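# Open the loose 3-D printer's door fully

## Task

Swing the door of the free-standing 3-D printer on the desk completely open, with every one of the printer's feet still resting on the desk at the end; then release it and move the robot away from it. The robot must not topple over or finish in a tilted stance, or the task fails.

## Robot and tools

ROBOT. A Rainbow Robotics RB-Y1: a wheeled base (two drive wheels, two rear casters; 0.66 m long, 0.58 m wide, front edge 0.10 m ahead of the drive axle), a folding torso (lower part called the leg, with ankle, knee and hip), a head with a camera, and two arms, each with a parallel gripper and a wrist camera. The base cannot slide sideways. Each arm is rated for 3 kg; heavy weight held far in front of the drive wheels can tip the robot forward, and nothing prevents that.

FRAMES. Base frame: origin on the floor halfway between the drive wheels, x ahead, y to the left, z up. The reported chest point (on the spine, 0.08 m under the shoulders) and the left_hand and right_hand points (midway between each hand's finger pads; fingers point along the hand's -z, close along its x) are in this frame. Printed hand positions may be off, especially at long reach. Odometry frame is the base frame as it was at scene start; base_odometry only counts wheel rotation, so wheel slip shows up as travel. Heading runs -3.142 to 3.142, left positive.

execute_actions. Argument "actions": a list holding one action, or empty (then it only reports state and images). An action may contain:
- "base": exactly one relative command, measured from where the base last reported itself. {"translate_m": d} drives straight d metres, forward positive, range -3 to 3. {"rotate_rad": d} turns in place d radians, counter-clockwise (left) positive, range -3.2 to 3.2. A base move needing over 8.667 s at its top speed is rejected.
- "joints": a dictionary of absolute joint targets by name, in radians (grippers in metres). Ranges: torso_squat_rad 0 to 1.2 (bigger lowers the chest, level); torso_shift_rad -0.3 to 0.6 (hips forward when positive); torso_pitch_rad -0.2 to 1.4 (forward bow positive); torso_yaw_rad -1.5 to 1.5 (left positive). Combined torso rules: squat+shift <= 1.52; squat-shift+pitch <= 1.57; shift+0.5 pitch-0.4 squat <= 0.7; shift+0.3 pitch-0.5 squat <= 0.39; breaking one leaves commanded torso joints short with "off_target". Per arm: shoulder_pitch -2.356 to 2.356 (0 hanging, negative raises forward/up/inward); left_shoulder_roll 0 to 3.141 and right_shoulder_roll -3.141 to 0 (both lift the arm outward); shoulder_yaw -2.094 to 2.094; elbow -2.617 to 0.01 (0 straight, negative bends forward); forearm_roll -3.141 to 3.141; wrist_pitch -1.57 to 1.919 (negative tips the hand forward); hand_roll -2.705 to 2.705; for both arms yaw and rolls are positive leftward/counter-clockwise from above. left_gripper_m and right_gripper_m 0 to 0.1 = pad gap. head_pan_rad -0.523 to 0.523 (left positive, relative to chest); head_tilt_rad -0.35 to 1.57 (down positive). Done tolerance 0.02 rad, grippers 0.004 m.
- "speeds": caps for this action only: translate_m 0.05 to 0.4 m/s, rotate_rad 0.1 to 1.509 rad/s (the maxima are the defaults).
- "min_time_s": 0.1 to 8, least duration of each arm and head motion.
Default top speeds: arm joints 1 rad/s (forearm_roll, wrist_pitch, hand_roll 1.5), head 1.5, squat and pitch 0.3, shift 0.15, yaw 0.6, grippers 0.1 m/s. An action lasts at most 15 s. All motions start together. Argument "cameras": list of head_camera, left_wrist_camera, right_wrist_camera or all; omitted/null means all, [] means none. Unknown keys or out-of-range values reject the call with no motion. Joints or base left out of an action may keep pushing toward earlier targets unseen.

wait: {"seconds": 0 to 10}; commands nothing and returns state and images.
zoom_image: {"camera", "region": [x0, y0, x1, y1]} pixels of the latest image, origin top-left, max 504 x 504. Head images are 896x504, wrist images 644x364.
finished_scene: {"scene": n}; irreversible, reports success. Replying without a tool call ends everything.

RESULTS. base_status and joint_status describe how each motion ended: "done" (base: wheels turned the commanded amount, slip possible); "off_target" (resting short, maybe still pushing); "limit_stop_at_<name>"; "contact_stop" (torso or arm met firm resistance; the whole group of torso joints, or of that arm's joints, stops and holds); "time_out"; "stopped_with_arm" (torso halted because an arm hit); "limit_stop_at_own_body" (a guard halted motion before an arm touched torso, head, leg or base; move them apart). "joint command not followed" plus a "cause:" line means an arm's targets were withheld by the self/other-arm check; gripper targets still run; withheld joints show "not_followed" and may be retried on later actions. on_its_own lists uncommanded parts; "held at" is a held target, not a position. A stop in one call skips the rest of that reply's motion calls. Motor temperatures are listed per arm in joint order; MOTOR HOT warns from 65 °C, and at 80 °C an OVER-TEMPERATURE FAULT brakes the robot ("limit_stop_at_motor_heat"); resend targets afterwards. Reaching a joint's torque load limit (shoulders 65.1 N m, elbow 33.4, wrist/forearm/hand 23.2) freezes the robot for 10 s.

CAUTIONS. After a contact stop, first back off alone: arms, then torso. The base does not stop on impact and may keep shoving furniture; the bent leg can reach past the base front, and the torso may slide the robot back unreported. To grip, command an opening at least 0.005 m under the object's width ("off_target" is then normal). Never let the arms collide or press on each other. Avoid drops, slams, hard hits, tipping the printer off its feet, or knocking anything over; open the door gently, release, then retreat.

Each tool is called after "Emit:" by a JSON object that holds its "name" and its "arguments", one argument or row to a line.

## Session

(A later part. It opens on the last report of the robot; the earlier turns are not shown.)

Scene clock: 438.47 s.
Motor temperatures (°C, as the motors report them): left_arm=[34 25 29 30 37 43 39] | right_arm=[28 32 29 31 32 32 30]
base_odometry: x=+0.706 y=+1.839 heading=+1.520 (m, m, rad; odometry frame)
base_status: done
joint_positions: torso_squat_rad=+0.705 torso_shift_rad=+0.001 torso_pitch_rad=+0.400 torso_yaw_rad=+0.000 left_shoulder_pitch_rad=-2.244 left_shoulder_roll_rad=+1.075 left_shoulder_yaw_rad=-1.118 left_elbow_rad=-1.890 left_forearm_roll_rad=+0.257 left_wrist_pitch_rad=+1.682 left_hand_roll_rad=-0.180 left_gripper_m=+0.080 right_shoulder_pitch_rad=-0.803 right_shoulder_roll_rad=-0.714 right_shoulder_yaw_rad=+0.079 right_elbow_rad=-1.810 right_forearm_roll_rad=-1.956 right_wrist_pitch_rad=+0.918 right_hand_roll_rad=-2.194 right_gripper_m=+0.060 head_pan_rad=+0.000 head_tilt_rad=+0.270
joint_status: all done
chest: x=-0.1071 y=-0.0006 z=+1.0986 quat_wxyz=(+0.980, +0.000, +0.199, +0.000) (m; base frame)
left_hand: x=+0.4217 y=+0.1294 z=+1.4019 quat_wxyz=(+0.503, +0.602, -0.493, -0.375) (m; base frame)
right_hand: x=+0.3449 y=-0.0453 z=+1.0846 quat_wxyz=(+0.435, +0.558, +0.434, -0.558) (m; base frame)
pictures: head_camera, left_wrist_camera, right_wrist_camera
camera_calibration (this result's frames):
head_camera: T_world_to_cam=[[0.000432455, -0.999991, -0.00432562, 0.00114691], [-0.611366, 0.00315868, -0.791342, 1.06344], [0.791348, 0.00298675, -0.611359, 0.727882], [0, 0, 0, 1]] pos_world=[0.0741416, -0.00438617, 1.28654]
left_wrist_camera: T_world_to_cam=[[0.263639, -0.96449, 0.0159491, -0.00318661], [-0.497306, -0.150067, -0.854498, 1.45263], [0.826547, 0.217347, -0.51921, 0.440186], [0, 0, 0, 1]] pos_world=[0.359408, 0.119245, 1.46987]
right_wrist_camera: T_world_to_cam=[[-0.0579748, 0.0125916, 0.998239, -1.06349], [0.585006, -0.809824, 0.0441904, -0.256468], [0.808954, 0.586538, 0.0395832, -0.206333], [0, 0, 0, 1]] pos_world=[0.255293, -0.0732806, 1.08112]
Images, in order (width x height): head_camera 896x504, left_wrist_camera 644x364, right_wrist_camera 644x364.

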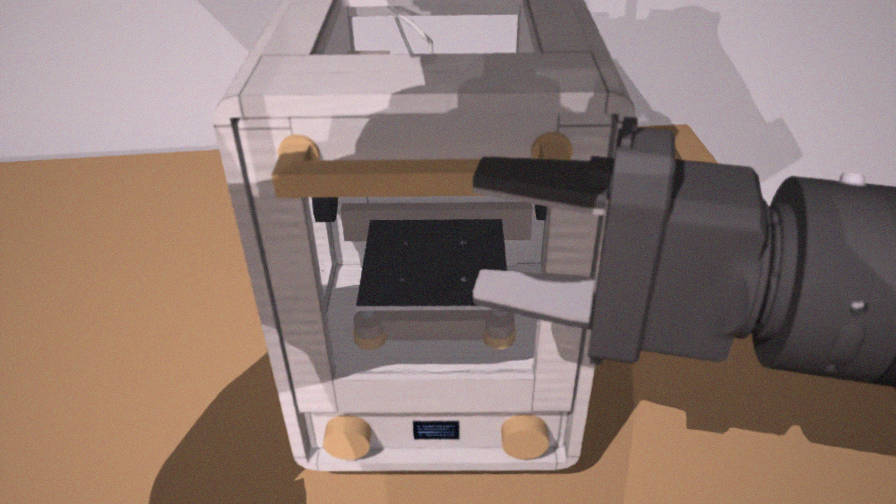

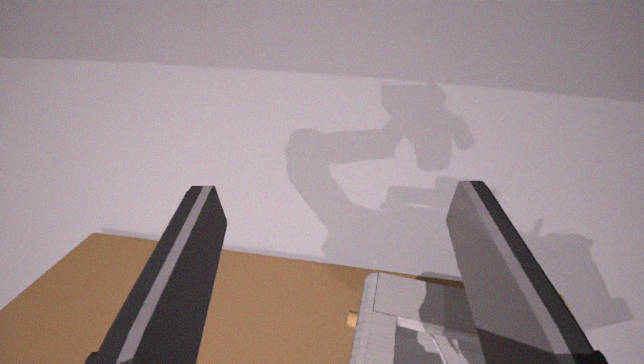

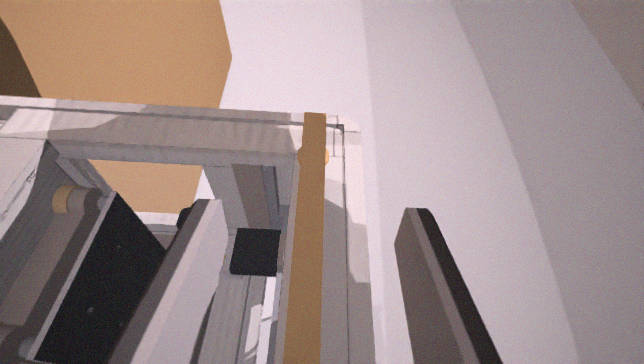

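Emit:
{"name": "execute_actions", "arguments": {
  "actions": [
    {"base": {"translate_m": 0.069}, "speeds": {"translate_m": 0.12}, "joints": {"right_shoulder_pitch_rad": -0.790, "right_shoulder_roll_rad": -0.715, "right_shoulder_yaw_rad": 0.072, "right_elbow_rad": -1.804, "right_forearm_roll_rad": -1.969, "right_wrist_pitch_rad": 0.925, "right_hand_roll_rad": -2.174, "left_shoulder_pitch_rad": -2.192, "left_shoulder_roll_rad": 1.059, "left_shoulder_yaw_rad": -1.103, "left_elbow_rad": -1.878, "left_forearm_roll_rad": 1.409, "left_wrist_pitch_rad": 1.674, "left_hand_roll_rad": -0.194}}
  ]
}}

Scene clock: 560.17 s.
Motor temperatures (°C, as the motors report them): left_arm=[34 25 29 30 37 43 39] | right_arm=[28 32 29 31 32 32 30]
base_odometry: x=+0.710 y=+1.907 heading=+1.520 (m, m, rad; odometry frame)
base_status: done
joint_positions: torso_squat_rad=+0.705 torso_shift_rad=+0.001 torso_pitch_rad=+0.400 torso_yaw_rad=+0.000 left_shoulder_pitch_rad=-2.192 left_shoulder_roll_rad=+1.059 left_shoulder_yaw_rad=-1.103 left_elbow_rad=-1.878 left_forearm_roll_rad=+1.409 left_wrist_pitch_rad=+1.674 left_hand_roll_rad=-0.194 left_gripper_m=+0.080 right_shoulder_pitch_rad=-0.790 right_shoulder_roll_rad=-0.715 right_shoulder_yaw_rad=+0.072 right_elbow_rad=-1.804 right_forearm_roll_rad=-1.969 right_wrist_pitch_rad=+0.925 right_hand_roll_rad=-2.174 right_gripper_m=+0.060 head_pan_rad=+0.000 head_tilt_rad=+0.270
joint_status: all done
chest: x=-0.1071 y=-0.0006 z=+1.0986 quat_wxyz=(+0.980, +0.000, +0.199, +0.000) (m; base frame)
left_hand: x=+0.3456 y=+0.0752 z=+1.1526 quat_wxyz=(+0.675, +0.213, -0.213, -0.674) (m; base frame)
right_hand: x=+0.3448 y=-0.0495 z=+1.0809 quat_wxyz=(+0.434, +0.558, +0.434, -0.558) (m; base frame)
pictures: head_camera, left_wrist_camera, right_wrist_camera
camera_calibration (this result's frames):
head_camera: T_world_to_cam=[[0.000429081, -0.999991, -0.00430077, 0.00113613], [-0.611334, 0.0031412, -0.791366, 1.06346], [0.791372, 0.00296877, -0.611327, 0.72787], [0, 0, 0, 1]] pos_world=[0.0741105, -0.00436529, 1.28655]
left_wrist_camera: T_world_to_cam=[[-0.0120764, -0.999097, -0.0407453, 0.131835], [-0.989127, 0.00596318, 0.146944, 0.197538], [-0.146568, 0.0420768, -0.988305, 1.27556], [0, 0, 0, 1]] pos_world=[0.383939, 0.0768662, 1.23699]
right_wrist_camera: T_world_to_cam=[[-0.0579847, 0.0114443, 0.998252, -1.05979], [0.58392, -0.810661, 0.0432114, -0.258252], [0.809738, 0.585405, 0.0403234, -0.204741], [0, 0, 0, 1]] pos_world=[0.255133, -0.0773699, 1.07736]
Images, in order (width x height): head_camera 896x504, left_wrist_camera 644x364, right_wrist_camera 644x364.

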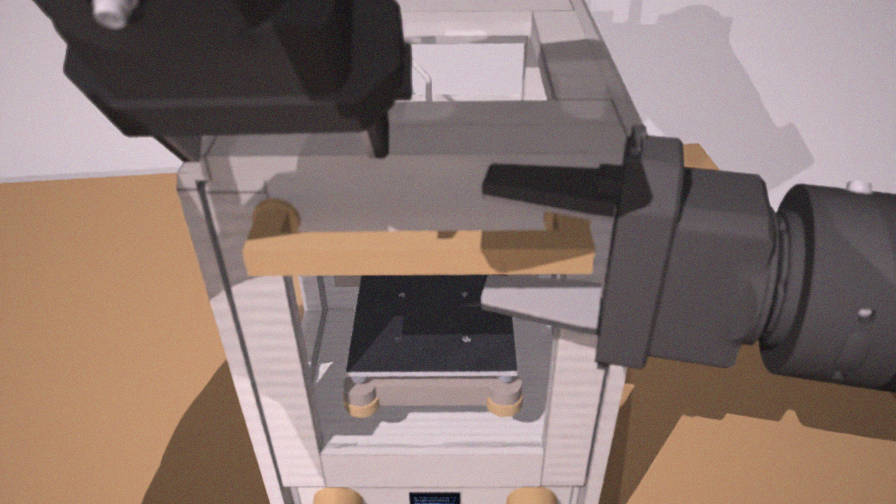

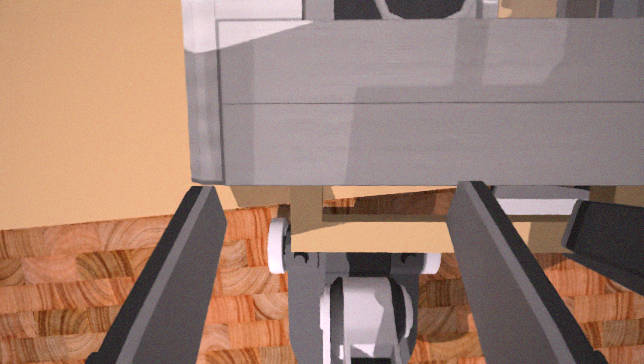

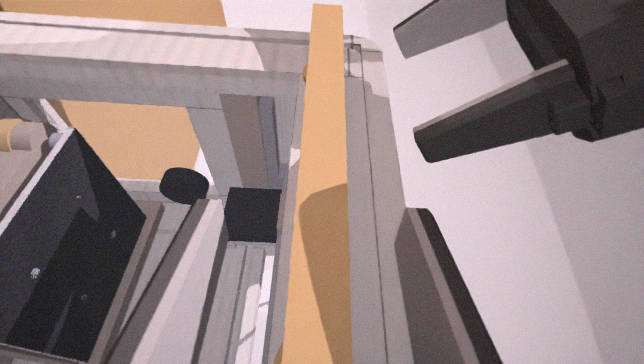

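Emit:
{"name": "zoom_image", "arguments": {
  "camera": "right_wrist_camera",
  "region": [190, 0, 470, 364]
}}

Emit:
{"name": "zoom_image", "arguments": {
  "camera": "head_camera",
  "region": [460, 140, 660, 350]
}}

Emit:
{"name": "zoom_image", "arguments": {
  "camera": "left_wrist_camera",
  "region": [170, 80, 644, 300]
}}

Region (190, 0, 470, 364) of right_wrist_camera's 644x364 image, scaled by 1.385, with more detail than that image has; it fills the left 388 columns of this view, and the rest is white.

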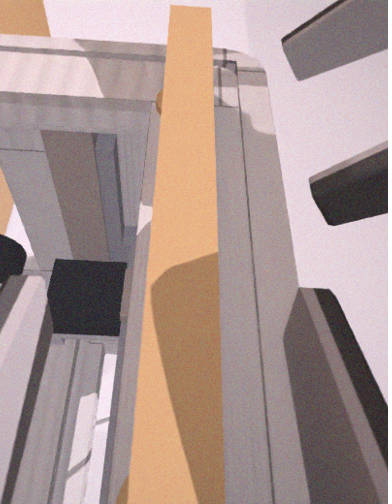

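Region (460, 140, 660, 350) of head_camera's 896x504 image, scaled by 2.400, with more detail than that image has; it fills the left 480 columns of this view, and the rest is white.

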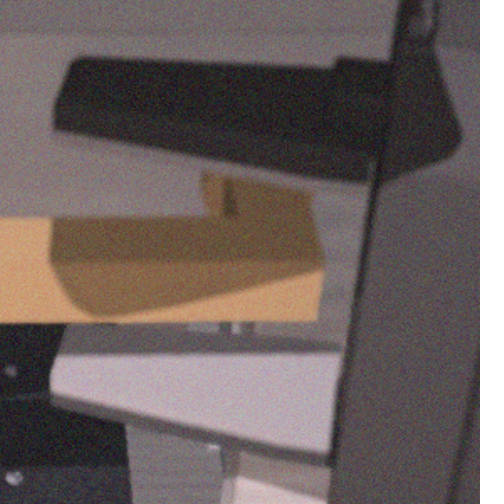

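Region (170, 80, 644, 300) of left_wrist_camera's 644x364 image, scaled by 1.063, with more detail than that image has; it fills the top 234 rows of this view, and the rest is white.

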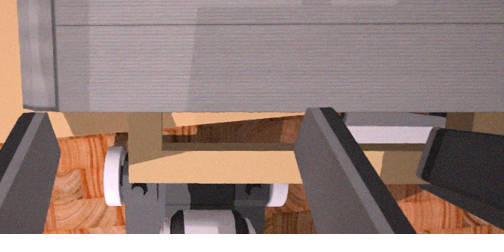

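Emit:
{"name": "execute_actions", "arguments": {
  "actions": [
    {"joints": {"right_gripper_m": 0.024, "left_shoulder_pitch_rad": -2.154, "left_shoulder_roll_rad": 1.0485, "left_shoulder_yaw_rad": -1.092, "left_elbow_rad": -1.874, "left_forearm_roll_rad": 1.375, "left_wrist_pitch_rad": 1.669, "left_hand_roll_rad": -0.201}, "min_time_s": 0.5}
  ]
}}

Scene clock: 640.03 s.
Motor temperatures (°C, as the motors report them): left_arm=[34 25 29 30 37 43 39] | right_arm=[28 32 29 31 32 32 30]
base_odometry: x=+0.710 y=+1.907 heading=+1.520 (m, m, rad; odometry frame)
base_status: not commanded
joint_positions: torso_squat_rad=+0.705 torso_shift_rad=+0.001 torso_pitch_rad=+0.400 torso_yaw_rad=+0.000 left_shoulder_pitch_rad=-2.155 left_shoulder_roll_rad=+1.049 left_shoulder_yaw_rad=-1.092 left_elbow_rad=-1.874 left_forearm_roll_rad=+1.375 left_wrist_pitch_rad=+1.669 left_hand_roll_rad=-0.201 left_gripper_m=+0.080 right_shoulder_pitch_rad=-0.790 right_shoulder_roll_rad=-0.715 right_shoulder_yaw_rad=+0.072 right_elbow_rad=-1.804 right_forearm_roll_rad=-1.969 right_wrist_pitch_rad=+0.925 right_hand_roll_rad=-2.174 right_gripper_m=+0.024 head_pan_rad=+0.000 head_tilt_rad=+0.270
joint_status: all done
chest: x=-0.1072 y=-0.0006 z=+1.0986 quat_wxyz=(+0.980, +0.000, +0.199, +0.000) (m; base frame)
left_hand: x=+0.3516 y=+0.0754 z=+1.1437 quat_wxyz=(+0.675, +0.213, -0.213, -0.674) (m; base frame)
right_hand: x=+0.3447 y=-0.0495 z=+1.0810 quat_wxyz=(+0.434, +0.558, +0.434, -0.558) (m; base frame)
pictures: head_camera, left_wrist_camera, right_wrist_camera
camera_calibration (this result's frames):
head_camera: T_world_to_cam=[[0.000429585, -0.999991, -0.00430051, 0.00113606], [-0.611224, 0.0031411, -0.791452, 1.06352], [0.791458, 0.00296857, -0.611217, 0.727829], [0, 0, 0, 1]] pos_world=[0.0740013, -0.00436518, 1.28659]
left_wrist_camera: T_world_to_cam=[[-0.01203, -0.999105, -0.0405474, 0.131472], [-0.989203, 0.00596817, 0.146428, 0.205464], [-0.146055, 0.0418712, -0.98839, 1.26762], [0, 0, 0, 1]] pos_world=[0.38997, 0.0770509, 1.22815]
right_wrist_camera: T_world_to_cam=[[-0.0581249, 0.0114449, 0.998244, -1.05982], [0.583914, -0.810661, 0.0432939, -0.258295], [0.809732, 0.585404, 0.0404367, -0.204799], [0, 0, 0, 1]] pos_world=[0.255053, -0.0773699, 1.07742]
Images, in order (width x height): head_camera 896x504, left_wrist_camera 644x364, right_wrist_camera 644x364.

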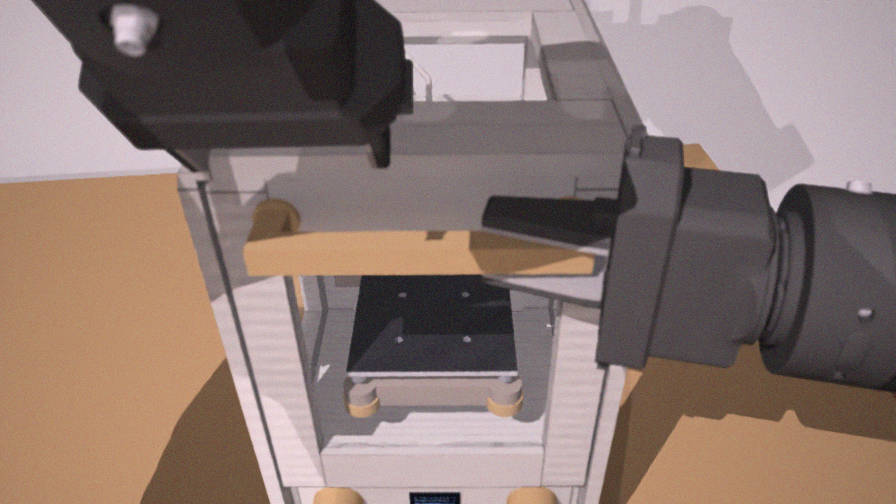

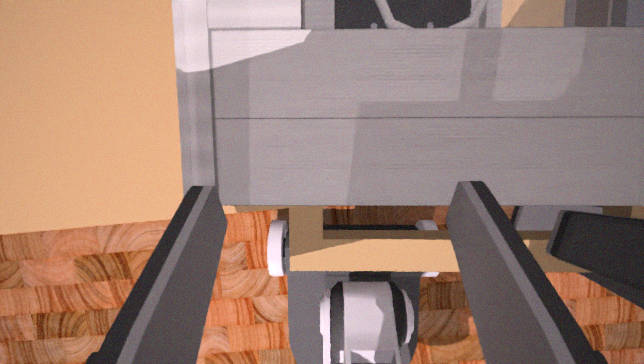

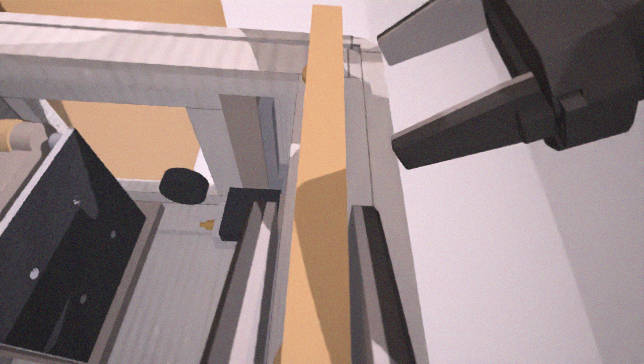

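Emit:
{"name": "zoom_image", "arguments": {
  "camera": "right_wrist_camera",
  "region": [230, 170, 430, 364]
}}

Emit:
{"name": "zoom_image", "arguments": {
  "camera": "right_wrist_camera",
  "region": [330, 10, 490, 200]
}}

Emit:
{"name": "zoom_image", "arguments": {
  "camera": "head_camera",
  "region": [450, 170, 650, 330]
}}

Region (230, 170, 430, 364) of right_wrist_camera's 644x364 image, scaled by 2.520, with more detail than that image has; it fills the top 489 rows of this view, and the rest is white.

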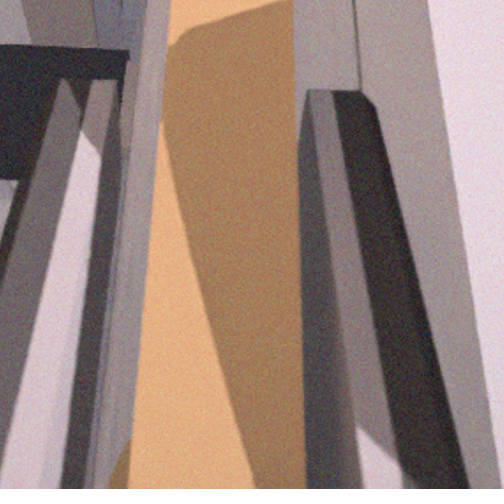

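Region (330, 10, 490, 200) of right_wrist_camera's 644x364 image, scaled by 2.653, with more detail than that image has; it fills the left 424 columns of this view, and the rest is white.

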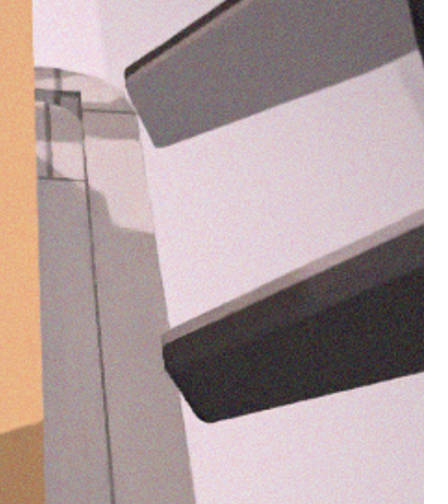

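Region (450, 170, 650, 330) of head_camera's 896x504 image, scaled by 2.520, with more detail than that image has; it fills the top 403 rows of this view, and the rest is white.

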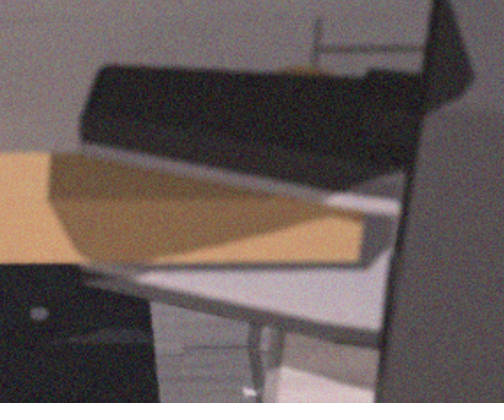

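Emit:
{"name": "execute_actions", "arguments": {
  "actions": [
    {"joints": {"right_shoulder_pitch_rad": -0.7754, "right_shoulder_roll_rad": -0.7159, "right_shoulder_yaw_rad": 0.067, "right_elbow_rad": -1.8266, "right_forearm_roll_rad": -1.9685, "right_wrist_pitch_rad": 0.9145, "right_hand_roll_rad": -2.181, "left_shoulder_pitch_rad": -2.1403, "left_shoulder_roll_rad": 1.0447, "left_shoulder_yaw_rad": -1.088, "left_elbow_rad": -1.8725, "left_forearm_roll_rad": 1.3627, "left_wrist_pitch_rad": 1.6672, "left_hand_roll_rad": -0.2035}, "min_time_s": 0.4}
  ]
}}

Scene clock: 760.73 s.
Motor temperatures (°C, as the motors report them): left_arm=[34 25 29 30 37 43 39] | right_arm=[28 32 29 31 32 32 30]
base_odometry: x=+0.710 y=+1.907 heading=+1.520 (m, m, rad; odometry frame)
base_status: not commanded
joint_positions: torso_squat_rad=+0.705 torso_shift_rad=+0.000 torso_pitch_rad=+0.398 torso_yaw_rad=+0.000 left_shoulder_pitch_rad=-2.143 left_shoulder_roll_rad=+1.046 left_shoulder_yaw_rad=-1.086 left_elbow_rad=-1.873 left_forearm_roll_rad=+1.363 left_wrist_pitch_rad=+1.667 left_hand_roll_rad=-0.203 left_gripper_m=+0.080 right_shoulder_pitch_rad=-0.776 right_shoulder_roll_rad=-0.716 right_shoulder_yaw_rad=+0.067 right_elbow_rad=-1.826 right_forearm_roll_rad=-1.969 right_wrist_pitch_rad=+0.915 right_hand_roll_rad=-2.181 right_gripper_m=+0.024 head_pan_rad=+0.000 head_tilt_rad=+0.270
joint_status: all done
chest: x=-0.1079 y=-0.0006 z=+1.0987 quat_wxyz=(+0.980, +0.000, +0.198, +0.000) (m; base frame)
left_hand: x=+0.3529 y=+0.0751 z=+1.1426 quat_wxyz=(+0.674, +0.214, -0.215, -0.674) (m; base frame)
right_hand: x=+0.3402 y=-0.0496 z=+1.0836 quat_wxyz=(+0.432, +0.561, +0.435, -0.556) (m; base frame)
pictures: head_camera, left_wrist_camera, right_wrist_camera
camera_calibration (this result's frames):
head_camera: T_world_to_cam=[[0.000503431, -0.999991, -0.00429481, 0.00115035], [-0.610151, 0.00309555, -0.792279, 1.06419], [0.792285, 0.00301934, -0.610143, 0.727351], [0, 0, 0, 1]] pos_world=[0.0730489, -0.00434005, 1.28693]
left_wrist_camera: T_world_to_cam=[[-0.0129583, -0.999161, -0.0388491, 0.129485], [-0.98981, 0.00730775, 0.142207, 0.211822], [-0.141804, 0.0402959, -0.989074, 1.26613], [0, 0, 0, 1]] pos_world=[0.390884, 0.0768082, 1.2272]
right_wrist_camera: T_world_to_cam=[[-0.0610887, 0.00405069, 0.998124, -1.06188], [0.581642, -0.812514, 0.038896, -0.250452], [0.811147, 0.582927, 0.0472794, -0.209212], [0, 0, 0, 1]] pos_world=[0.250506, -0.077239, 1.07952]
Images, in order (width x height): head_camera 896x504, left_wrist_camera 644x364, right_wrist_camera 644x364.

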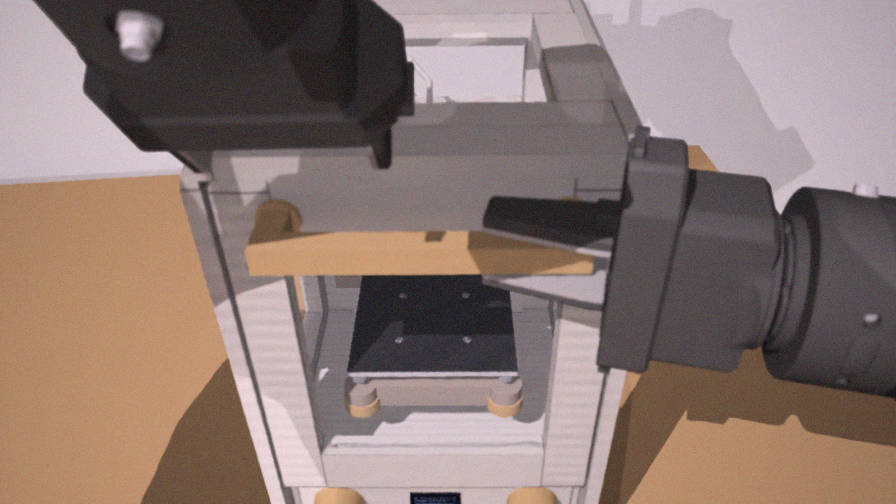

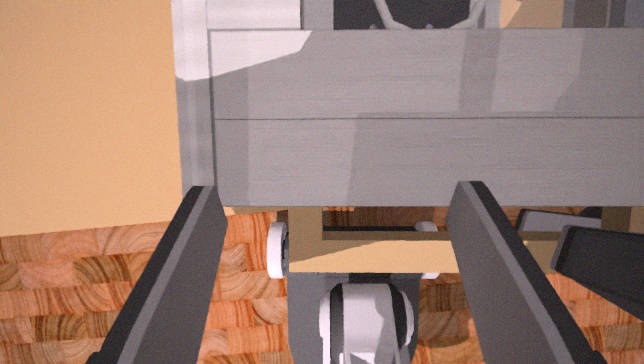

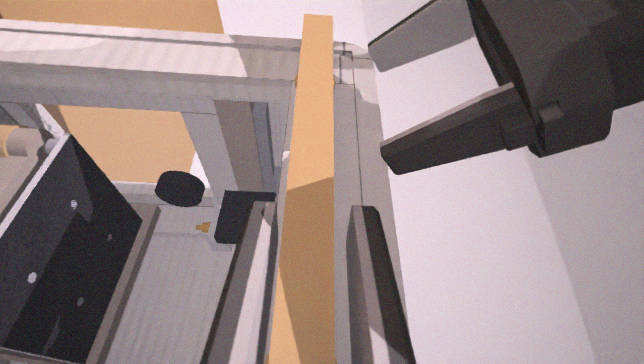

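Emit:
{"name": "zoom_image", "arguments": {
  "camera": "right_wrist_camera",
  "region": [230, 170, 430, 364]
}}

Emit:
{"name": "zoom_image", "arguments": {
  "camera": "head_camera",
  "region": [450, 170, 650, 330]
}}

Region (230, 170, 430, 364) of right_wrist_camera's 644x364 image, scaled by 2.520, with more detail than that image has; it fills the top 489 rows of this view, and the rest is white.

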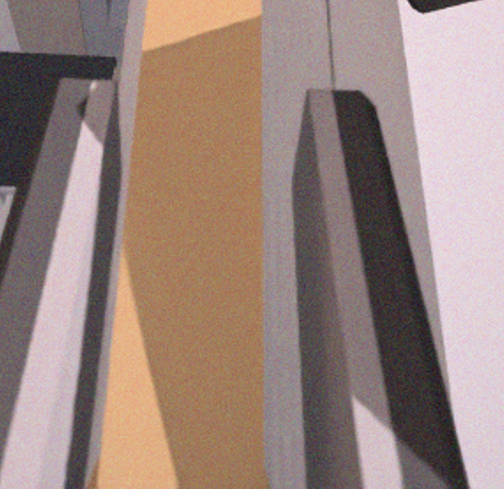

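Region (450, 170, 650, 330) of head_camera's 896x504 image, scaled by 2.520, with more detail than that image has; it fills the top 403 rows of this view, and the rest is white.

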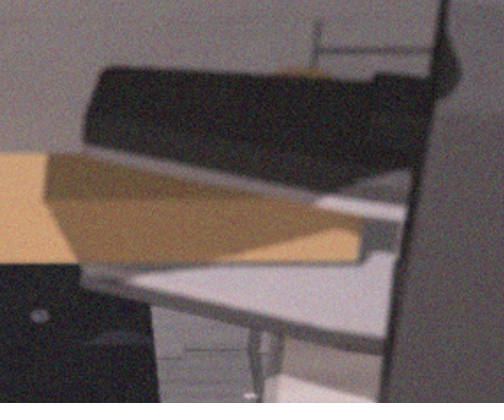

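Emit:
{"name": "execute_actions", "arguments": {
  "actions": [
    {"joints": {"right_shoulder_pitch_rad": -0.7707, "right_shoulder_roll_rad": -0.7125, "right_shoulder_yaw_rad": 0.0688, "right_elbow_rad": -1.8227, "right_forearm_roll_rad": -1.9773, "right_wrist_pitch_rad": 0.9138, "right_hand_roll_rad": -2.166, "right_gripper_m": 0.0185, "left_shoulder_pitch_rad": -2.1437, "left_shoulder_roll_rad": 1.0457, "left_shoulder_yaw_rad": -1.089, "left_elbow_rad": -1.8729, "left_forearm_roll_rad": 1.3658, "left_wrist_pitch_rad": 1.6677, "left_hand_roll_rad": -0.2029}, "min_time_s": 0.3}
  ]
}}

Scene clock: 844.60 s.
Motor temperatures (°C, as the motors report them): left_arm=[33 25 29 31 37 43 39] | right_arm=[28 32 29 31 32 32 30]
base_odometry: x=+0.710 y=+1.907 heading=+1.520 (m, m, rad; odometry frame)
base_status: not commanded
joint_positions: torso_squat_rad=+0.705 torso_shift_rad=+0.000 torso_pitch_rad=+0.398 torso_yaw_rad=+0.000 left_shoulder_pitch_rad=-2.145 left_shoulder_roll_rad=+1.046 left_shoulder_yaw_rad=-1.087 left_elbow_rad=-1.873 left_forearm_roll_rad=+1.366 left_wrist_pitch_rad=+1.668 left_hand_roll_rad=-0.203 left_gripper_m=+0.080 right_shoulder_pitch_rad=-0.771 right_shoulder_roll_rad=-0.713 right_shoulder_yaw_rad=+0.069 right_elbow_rad=-1.823 right_forearm_roll_rad=-1.977 right_wrist_pitch_rad=+0.914 right_hand_roll_rad=-2.166 right_gripper_m=+0.019 head_pan_rad=+0.000 head_tilt_rad=+0.270
joint_status: all done
chest: x=-0.1079 y=-0.0006 z=+1.0987 quat_wxyz=(+0.980, +0.000, +0.198, +0.000) (m; base frame)
left_hand: x=+0.3524 y=+0.0750 z=+1.1429 quat_wxyz=(+0.674, +0.213, -0.215, -0.674) (m; base frame)
right_hand: x=+0.3399 y=-0.0499 z=+1.0819 quat_wxyz=(+0.431, +0.563, +0.436, -0.554) (m; base frame)
pictures: head_camera, left_wrist_camera, right_wrist_camera
camera_calibration (this result's frames):
head_camera: T_world_to_cam=[[0.000507708, -0.999991, -0.00428718, 0.00114623], [-0.610166, 0.00308684, -0.792268, 1.06419], [0.792273, 0.00301813, -0.610159, 0.727352], [0, 0, 0, 1]] pos_world=[0.0730698, -0.004334, 1.28693]
left_wrist_camera: T_world_to_cam=[[-0.0130975, -0.999142, -0.0392844, 0.129992], [-0.989646, 0.00733718, 0.143341, 0.209915], [-0.142929, 0.040755, -0.988893, 1.2665], [0, 0, 0, 1]] pos_world=[0.390464, 0.0767247, 1.22745]
right_wrist_camera: T_world_to_cam=[[-0.0632955, -0.000588654, 0.997995, -1.05961], [0.582573, -0.811959, 0.0364695, -0.248045], [0.81031, 0.583714, 0.0517363, -0.213269], [0, 0, 0, 1]] pos_world=[0.250249, -0.0775384, 1.07757]
Images, in order (width x height): head_camera 896x504, left_wrist_camera 644x364, right_wrist_camera 644x364.

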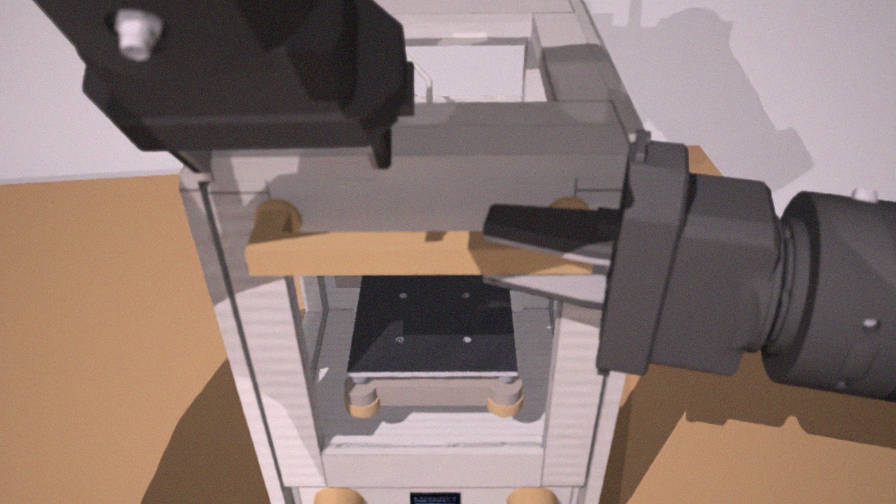

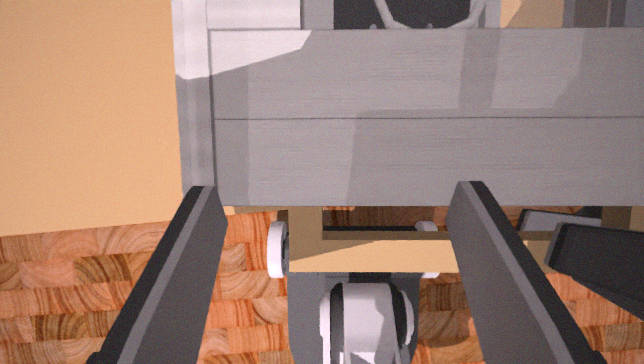

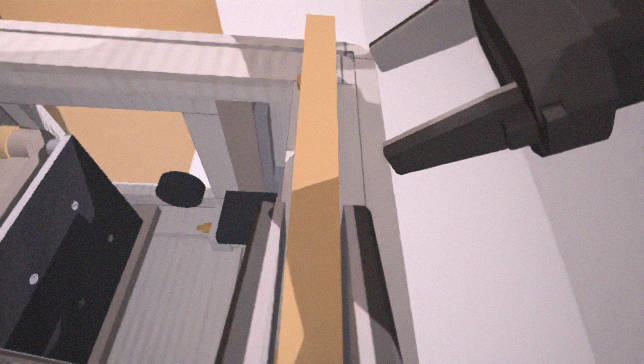

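Emit:
{"name": "zoom_image", "arguments": {
  "camera": "right_wrist_camera",
  "region": [230, 170, 430, 364]
}}

Region (230, 170, 430, 364) of right_wrist_camera's 644x364 image, scaled by 2.520, with more detail than that image has; it fills the top 489 rows of this view, and the rest is white.

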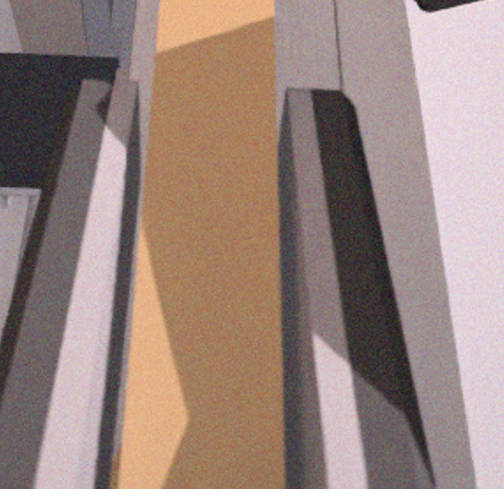

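Emit:
{"name": "execute_actions", "arguments": {
  "actions": [
    {"joints": {"right_gripper_m": 0.006}}
  ],
  "cameras": ["head_camera", "right_wrist_camera"]
}}

Scene clock: 860.00 s.
Motor temperatures (°C, as the motors report them): left_arm=[33 25 29 31 37 43 39] | right_arm=[28 32 29 31 32 32 30]
base_odometry: x=+0.710 y=+1.907 heading=+1.520 (m, m, rad; odometry frame)
base_status: not commanded
joint_positions: torso_squat_rad=+0.705 torso_shift_rad=+0.000 torso_pitch_rad=+0.398 torso_yaw_rad=+0.000 left_shoulder_pitch_rad=-2.145 left_shoulder_roll_rad=+1.046 left_shoulder_yaw_rad=-1.087 left_elbow_rad=-1.873 left_forearm_roll_rad=+1.366 left_wrist_pitch_rad=+1.668 left_hand_roll_rad=-0.203 left_gripper_m=+0.080 right_shoulder_pitch_rad=-0.771 right_shoulder_roll_rad=-0.713 right_shoulder_yaw_rad=+0.069 right_elbow_rad=-1.823 right_forearm_roll_rad=-1.977 right_wrist_pitch_rad=+0.914 right_hand_roll_rad=-2.166 right_gripper_m=+0.014 head_pan_rad=+0.000 head_tilt_rad=+0.270
joint_status: right_gripper_m off_target (ended at +0.014, target +0.006)
chest: x=-0.1079 y=-0.0006 z=+1.0987 quat_wxyz=(+0.980, +0.000, +0.198, +0.000) (m; base frame)
left_hand: x=+0.3524 y=+0.0750 z=+1.1429 quat_wxyz=(+0.674, +0.213, -0.215, -0.674) (m; base frame)
right_hand: x=+0.3399 y=-0.0499 z=+1.0820 quat_wxyz=(+0.431, +0.563, +0.436, -0.554) (m; base frame)
pictures: head_camera, right_wrist_camera
camera_calibration (this result's frames):
head_camera: T_world_to_cam=[[0.000507779, -0.999991, -0.00428706, 0.00114623], [-0.610167, 0.0030867, -0.792267, 1.06419], [0.792273, 0.00301812, -0.610159, 0.727352], [0, 0, 0, 1]] pos_world=[0.0730702, -0.00433384, 1.28693]
right_wrist_camera: T_world_to_cam=[[-0.0632892, -0.000606439, 0.997995, -1.05962], [0.582576, -0.811959, 0.0364514, -0.248025], [0.810309, 0.583715, 0.0517415, -0.213274], [0, 0, 0, 1]] pos_world=[0.250249, -0.0775378, 1.07757]
Images, in order (width x height): head_camera 896x504, right_wrist_camera 644x364.

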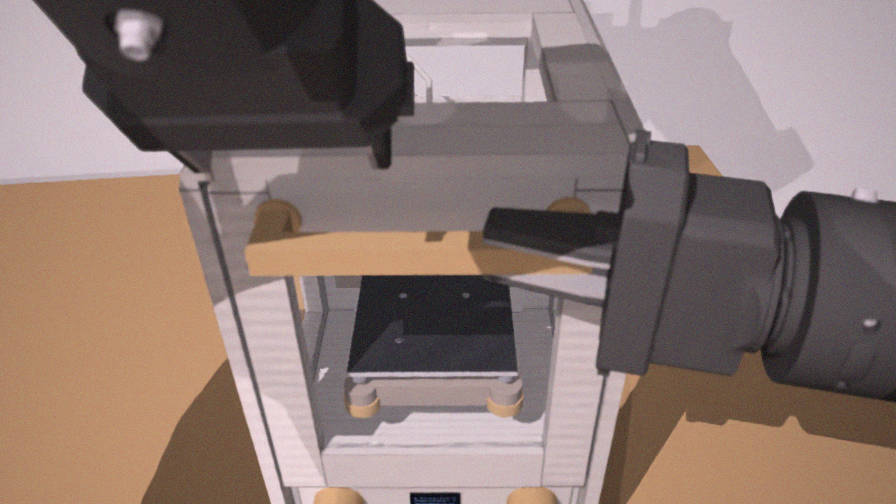

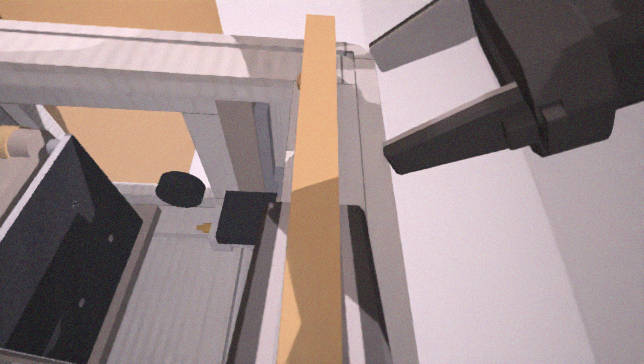

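Emit:
{"name": "zoom_image", "arguments": {
  "camera": "head_camera",
  "region": [255, 424, 375, 504]
}}

Emit:
{"name": "zoom_image", "arguments": {
  "camera": "head_camera",
  "region": [510, 424, 630, 504]
}}

Emit:
{"name": "zoom_image", "arguments": {
  "camera": "head_camera",
  "region": [170, 150, 330, 290]
}}

Region (255, 424, 375, 504) of head_camera's 896x504 image, scaled by 4.200, with more detail than that image has.

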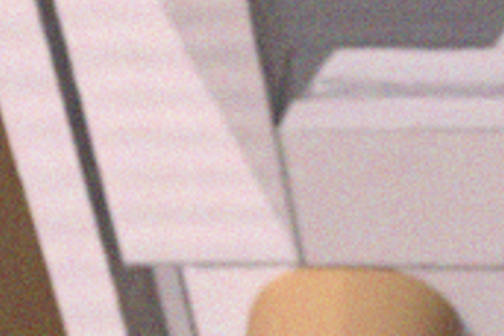

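Region (510, 424, 630, 504) of head_camera's 896x504 image, scaled by 4.200, with more detail than that image has.

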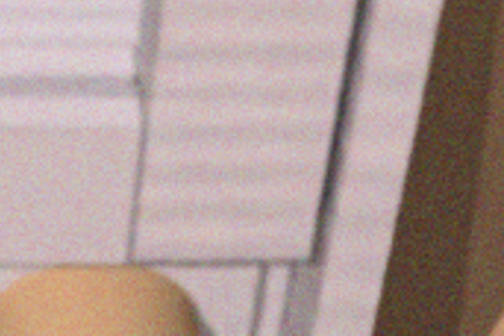

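Region (170, 150, 330, 290) of head_camera's 896x504 image, scaled by 3.150, with more detail than that image has; it fills the top 441 rows of this view, and the rest is white.

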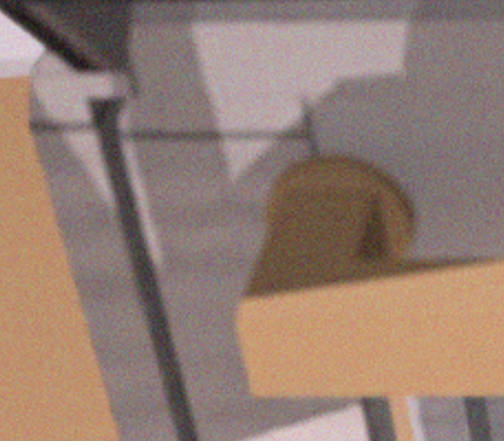

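Emit:
{"name": "execute_actions", "arguments": {
  "actions": [
    {"joints": {"right_shoulder_pitch_rad": -0.6901, "right_shoulder_roll_rad": -0.7034, "right_shoulder_yaw_rad": 0.0542, "right_elbow_rad": -1.9091, "right_forearm_roll_rad": -1.9777, "right_wrist_pitch_rad": 0.8895, "right_hand_roll_rad": -2.0763}, "min_time_s": 1.2}
  ]
}}

Scene clock: 946.50 s.
Motor temperatures (°C, as the motors report them): left_arm=[33 25 29 30 37 43 39] | right_arm=[28 32 29 31 32 32 30]
base_odometry: x=+0.710 y=+1.907 heading=+1.520 (m, m, rad; odometry frame)
base_status: not commanded
joint_positions: torso_squat_rad=+0.705 torso_shift_rad=+0.000 torso_pitch_rad=+0.399 torso_yaw_rad=+0.000 left_shoulder_pitch_rad=-2.146 left_shoulder_roll_rad=+1.046 left_shoulder_yaw_rad=-1.087 left_elbow_rad=-1.873 left_forearm_roll_rad=+1.366 left_wrist_pitch_rad=+1.668 left_hand_roll_rad=-0.203 left_gripper_m=+0.080 right_shoulder_pitch_rad=-0.691 right_shoulder_roll_rad=-0.704 right_shoulder_yaw_rad=+0.054 right_elbow_rad=-1.909 right_forearm_roll_rad=-1.978 right_wrist_pitch_rad=+0.890 right_hand_roll_rad=-2.076 right_gripper_m=+0.014 head_pan_rad=+0.000 head_tilt_rad=+0.270
joint_status: all done
chest: x=-0.1079 y=-0.0005 z=+1.0987 quat_wxyz=(+0.980, +0.000, +0.198, +0.000) (m; base frame)
left_hand: x=+0.3524 y=+0.0751 z=+1.1428 quat_wxyz=(+0.674, +0.213, -0.215, -0.674) (m; base frame)
right_hand: x=+0.3195 y=-0.0498 z=+1.0776 quat_wxyz=(+0.450, +0.586, +0.416, -0.530) (m; base frame)
pictures: head_camera, left_wrist_camera, right_wrist_camera
camera_calibration (this result's frames):
head_camera: T_world_to_cam=[[0.0005406, -0.999991, -0.00422528, 0.0011166], [-0.610208, 0.00301757, -0.792236, 1.06417], [0.792241, 0.00300658, -0.610201, 0.727358], [0, 0, 0, 1]] pos_world=[0.0731215, -0.00428148, 1.28691]
left_wrist_camera: T_world_to_cam=[[-0.012985, -0.999135, -0.0395062, 0.13031], [-0.989629, 0.00718866, 0.143468, 0.20983], [-0.14306, 0.0409594, -0.988866, 1.2664], [0, 0, 0, 1]] pos_world=[0.390516, 0.0768185, 1.22734]
right_wrist_camera: T_world_to_cam=[[-0.149848, -0.000183362, 0.988709, -1.01891], [0.576432, -0.812478, 0.0872129, -0.288658], [0.803288, 0.582992, 0.121854, -0.269834], [0, 0, 0, 1]] pos_world=[0.230464, -0.0774041, 1.06547]
Images, in order (width x height): head_camera 896x504, left_wrist_camera 644x364, right_wrist_camera 644x364.

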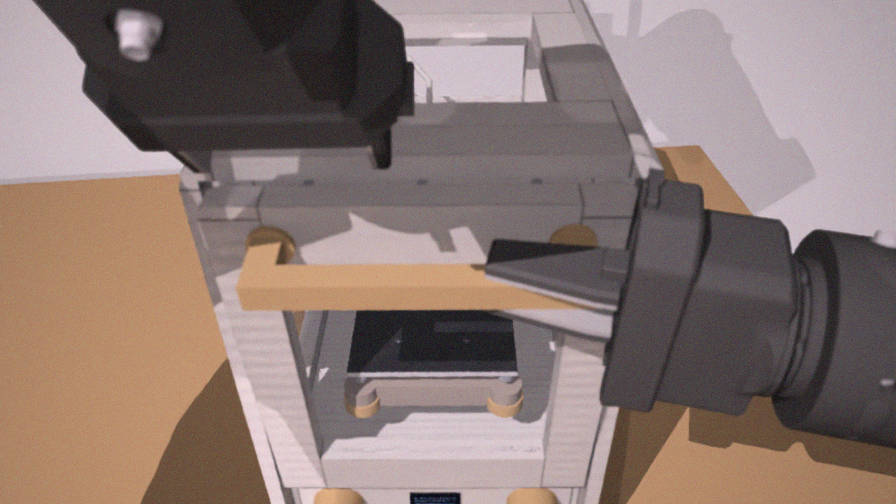

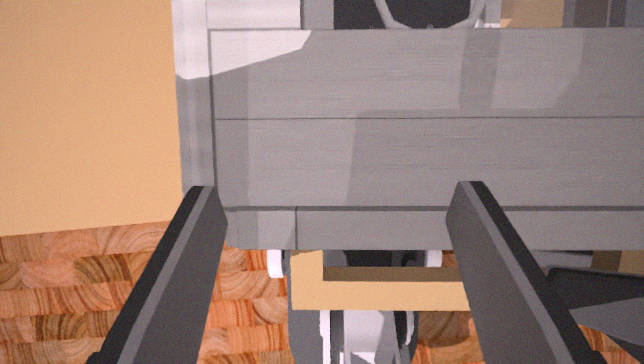

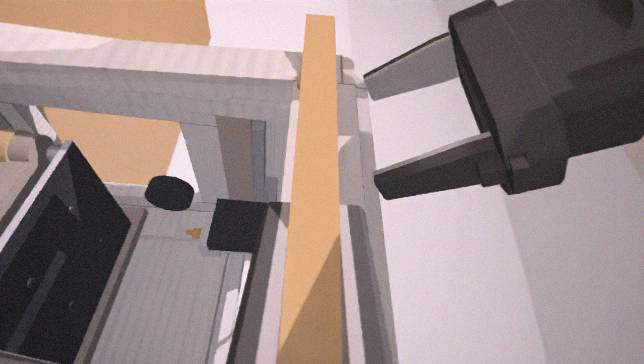

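Emit:
{"name": "execute_actions", "arguments": {
  "actions": [
    {"joints": {"right_shoulder_pitch_rad": -0.5468, "right_shoulder_roll_rad": -0.6805, "right_shoulder_yaw_rad": 0.0421, "right_elbow_rad": -2.0313, "right_forearm_roll_rad": -1.9986, "right_wrist_pitch_rad": 0.8585, "right_hand_roll_rad": -1.8695, "head_tilt_rad": 0.45}, "min_time_s": 1.4}
  ]
}}

Scene clock: 985.93 s.
Motor temperatures (°C, as the motors report them): left_arm=[33 25 29 30 37 43 39] | right_arm=[28 32 29 31 32 32 30]
base_odometry: x=+0.710 y=+1.907 heading=+1.520 (m, m, rad; odometry frame)
base_status: not commanded
joint_positions: torso_squat_rad=+0.705 torso_shift_rad=+0.000 torso_pitch_rad=+0.398 torso_yaw_rad=+0.000 left_shoulder_pitch_rad=-2.145 left_shoulder_roll_rad=+1.046 left_shoulder_yaw_rad=-1.088 left_elbow_rad=-1.873 left_forearm_roll_rad=+1.366 left_wrist_pitch_rad=+1.668 left_hand_roll_rad=-0.203 left_gripper_m=+0.080 right_shoulder_pitch_rad=-0.547 right_shoulder_roll_rad=-0.681 right_shoulder_yaw_rad=+0.042 right_elbow_rad=-2.032 right_forearm_roll_rad=-1.999 right_wrist_pitch_rad=+0.859 right_hand_roll_rad=-1.870 right_gripper_m=+0.014 head_pan_rad=+0.000 head_tilt_rad=+0.450
joint_status: all done
chest: x=-0.1080 y=-0.0005 z=+1.0988 quat_wxyz=(+0.980, +0.000, +0.198, +0.000) (m; base frame)
left_hand: x=+0.3524 y=+0.0752 z=+1.1427 quat_wxyz=(+0.674, +0.213, -0.215, -0.674) (m; base frame)
right_hand: x=+0.2837 y=-0.0498 z=+1.0656 quat_wxyz=(+0.480, +0.627, +0.379, -0.482) (m; base frame)
pictures: head_camera, left_wrist_camera, right_wrist_camera
camera_calibration (this result's frames):
head_camera: T_world_to_cam=[[-0.000206529, -0.999991, -0.0041647, 0.00103097], [-0.742061, 0.00294499, -0.670325, 0.907406], [0.670332, 0.00295202, -0.742056, 0.894317], [0, 0, 0, 1]] pos_world=[0.0738617, -0.00428137, 1.27189]
left_wrist_camera: T_world_to_cam=[[-0.0126131, -0.999136, -0.0396054, 0.130385], [-0.989625, 0.00680409, 0.143515, 0.209811], [-0.143122, 0.0410047, -0.988855, 1.26634], [0, 0, 0, 1]] pos_world=[0.390519, 0.0769189, 1.22728]
right_wrist_camera: T_world_to_cam=[[-0.302823, 0.000476097, 0.953047, -0.930928], [0.553961, -0.813635, 0.176423, -0.355716], [0.775516, 0.581376, 0.246124, -0.364226], [0, 0, 0, 1]] pos_world=[0.197609, -0.0772272, 1.03962]
Images, in order (width x height): head_camera 896x504, left_wrist_camera 644x364, right_wrist_camera 644x364.

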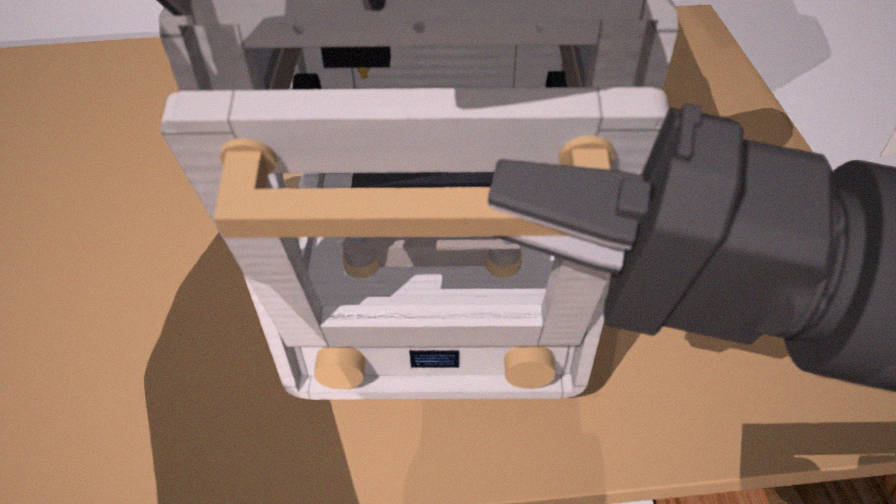

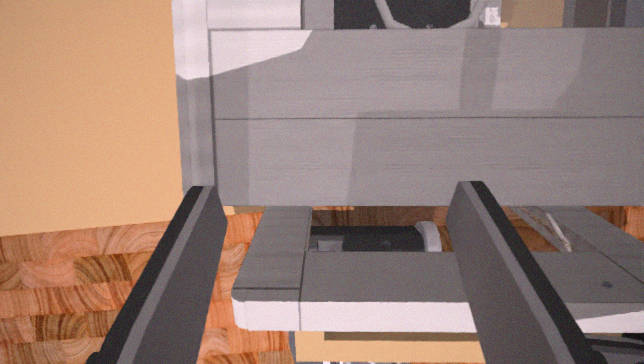

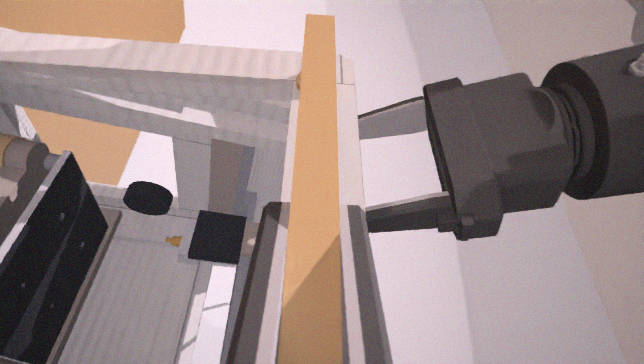

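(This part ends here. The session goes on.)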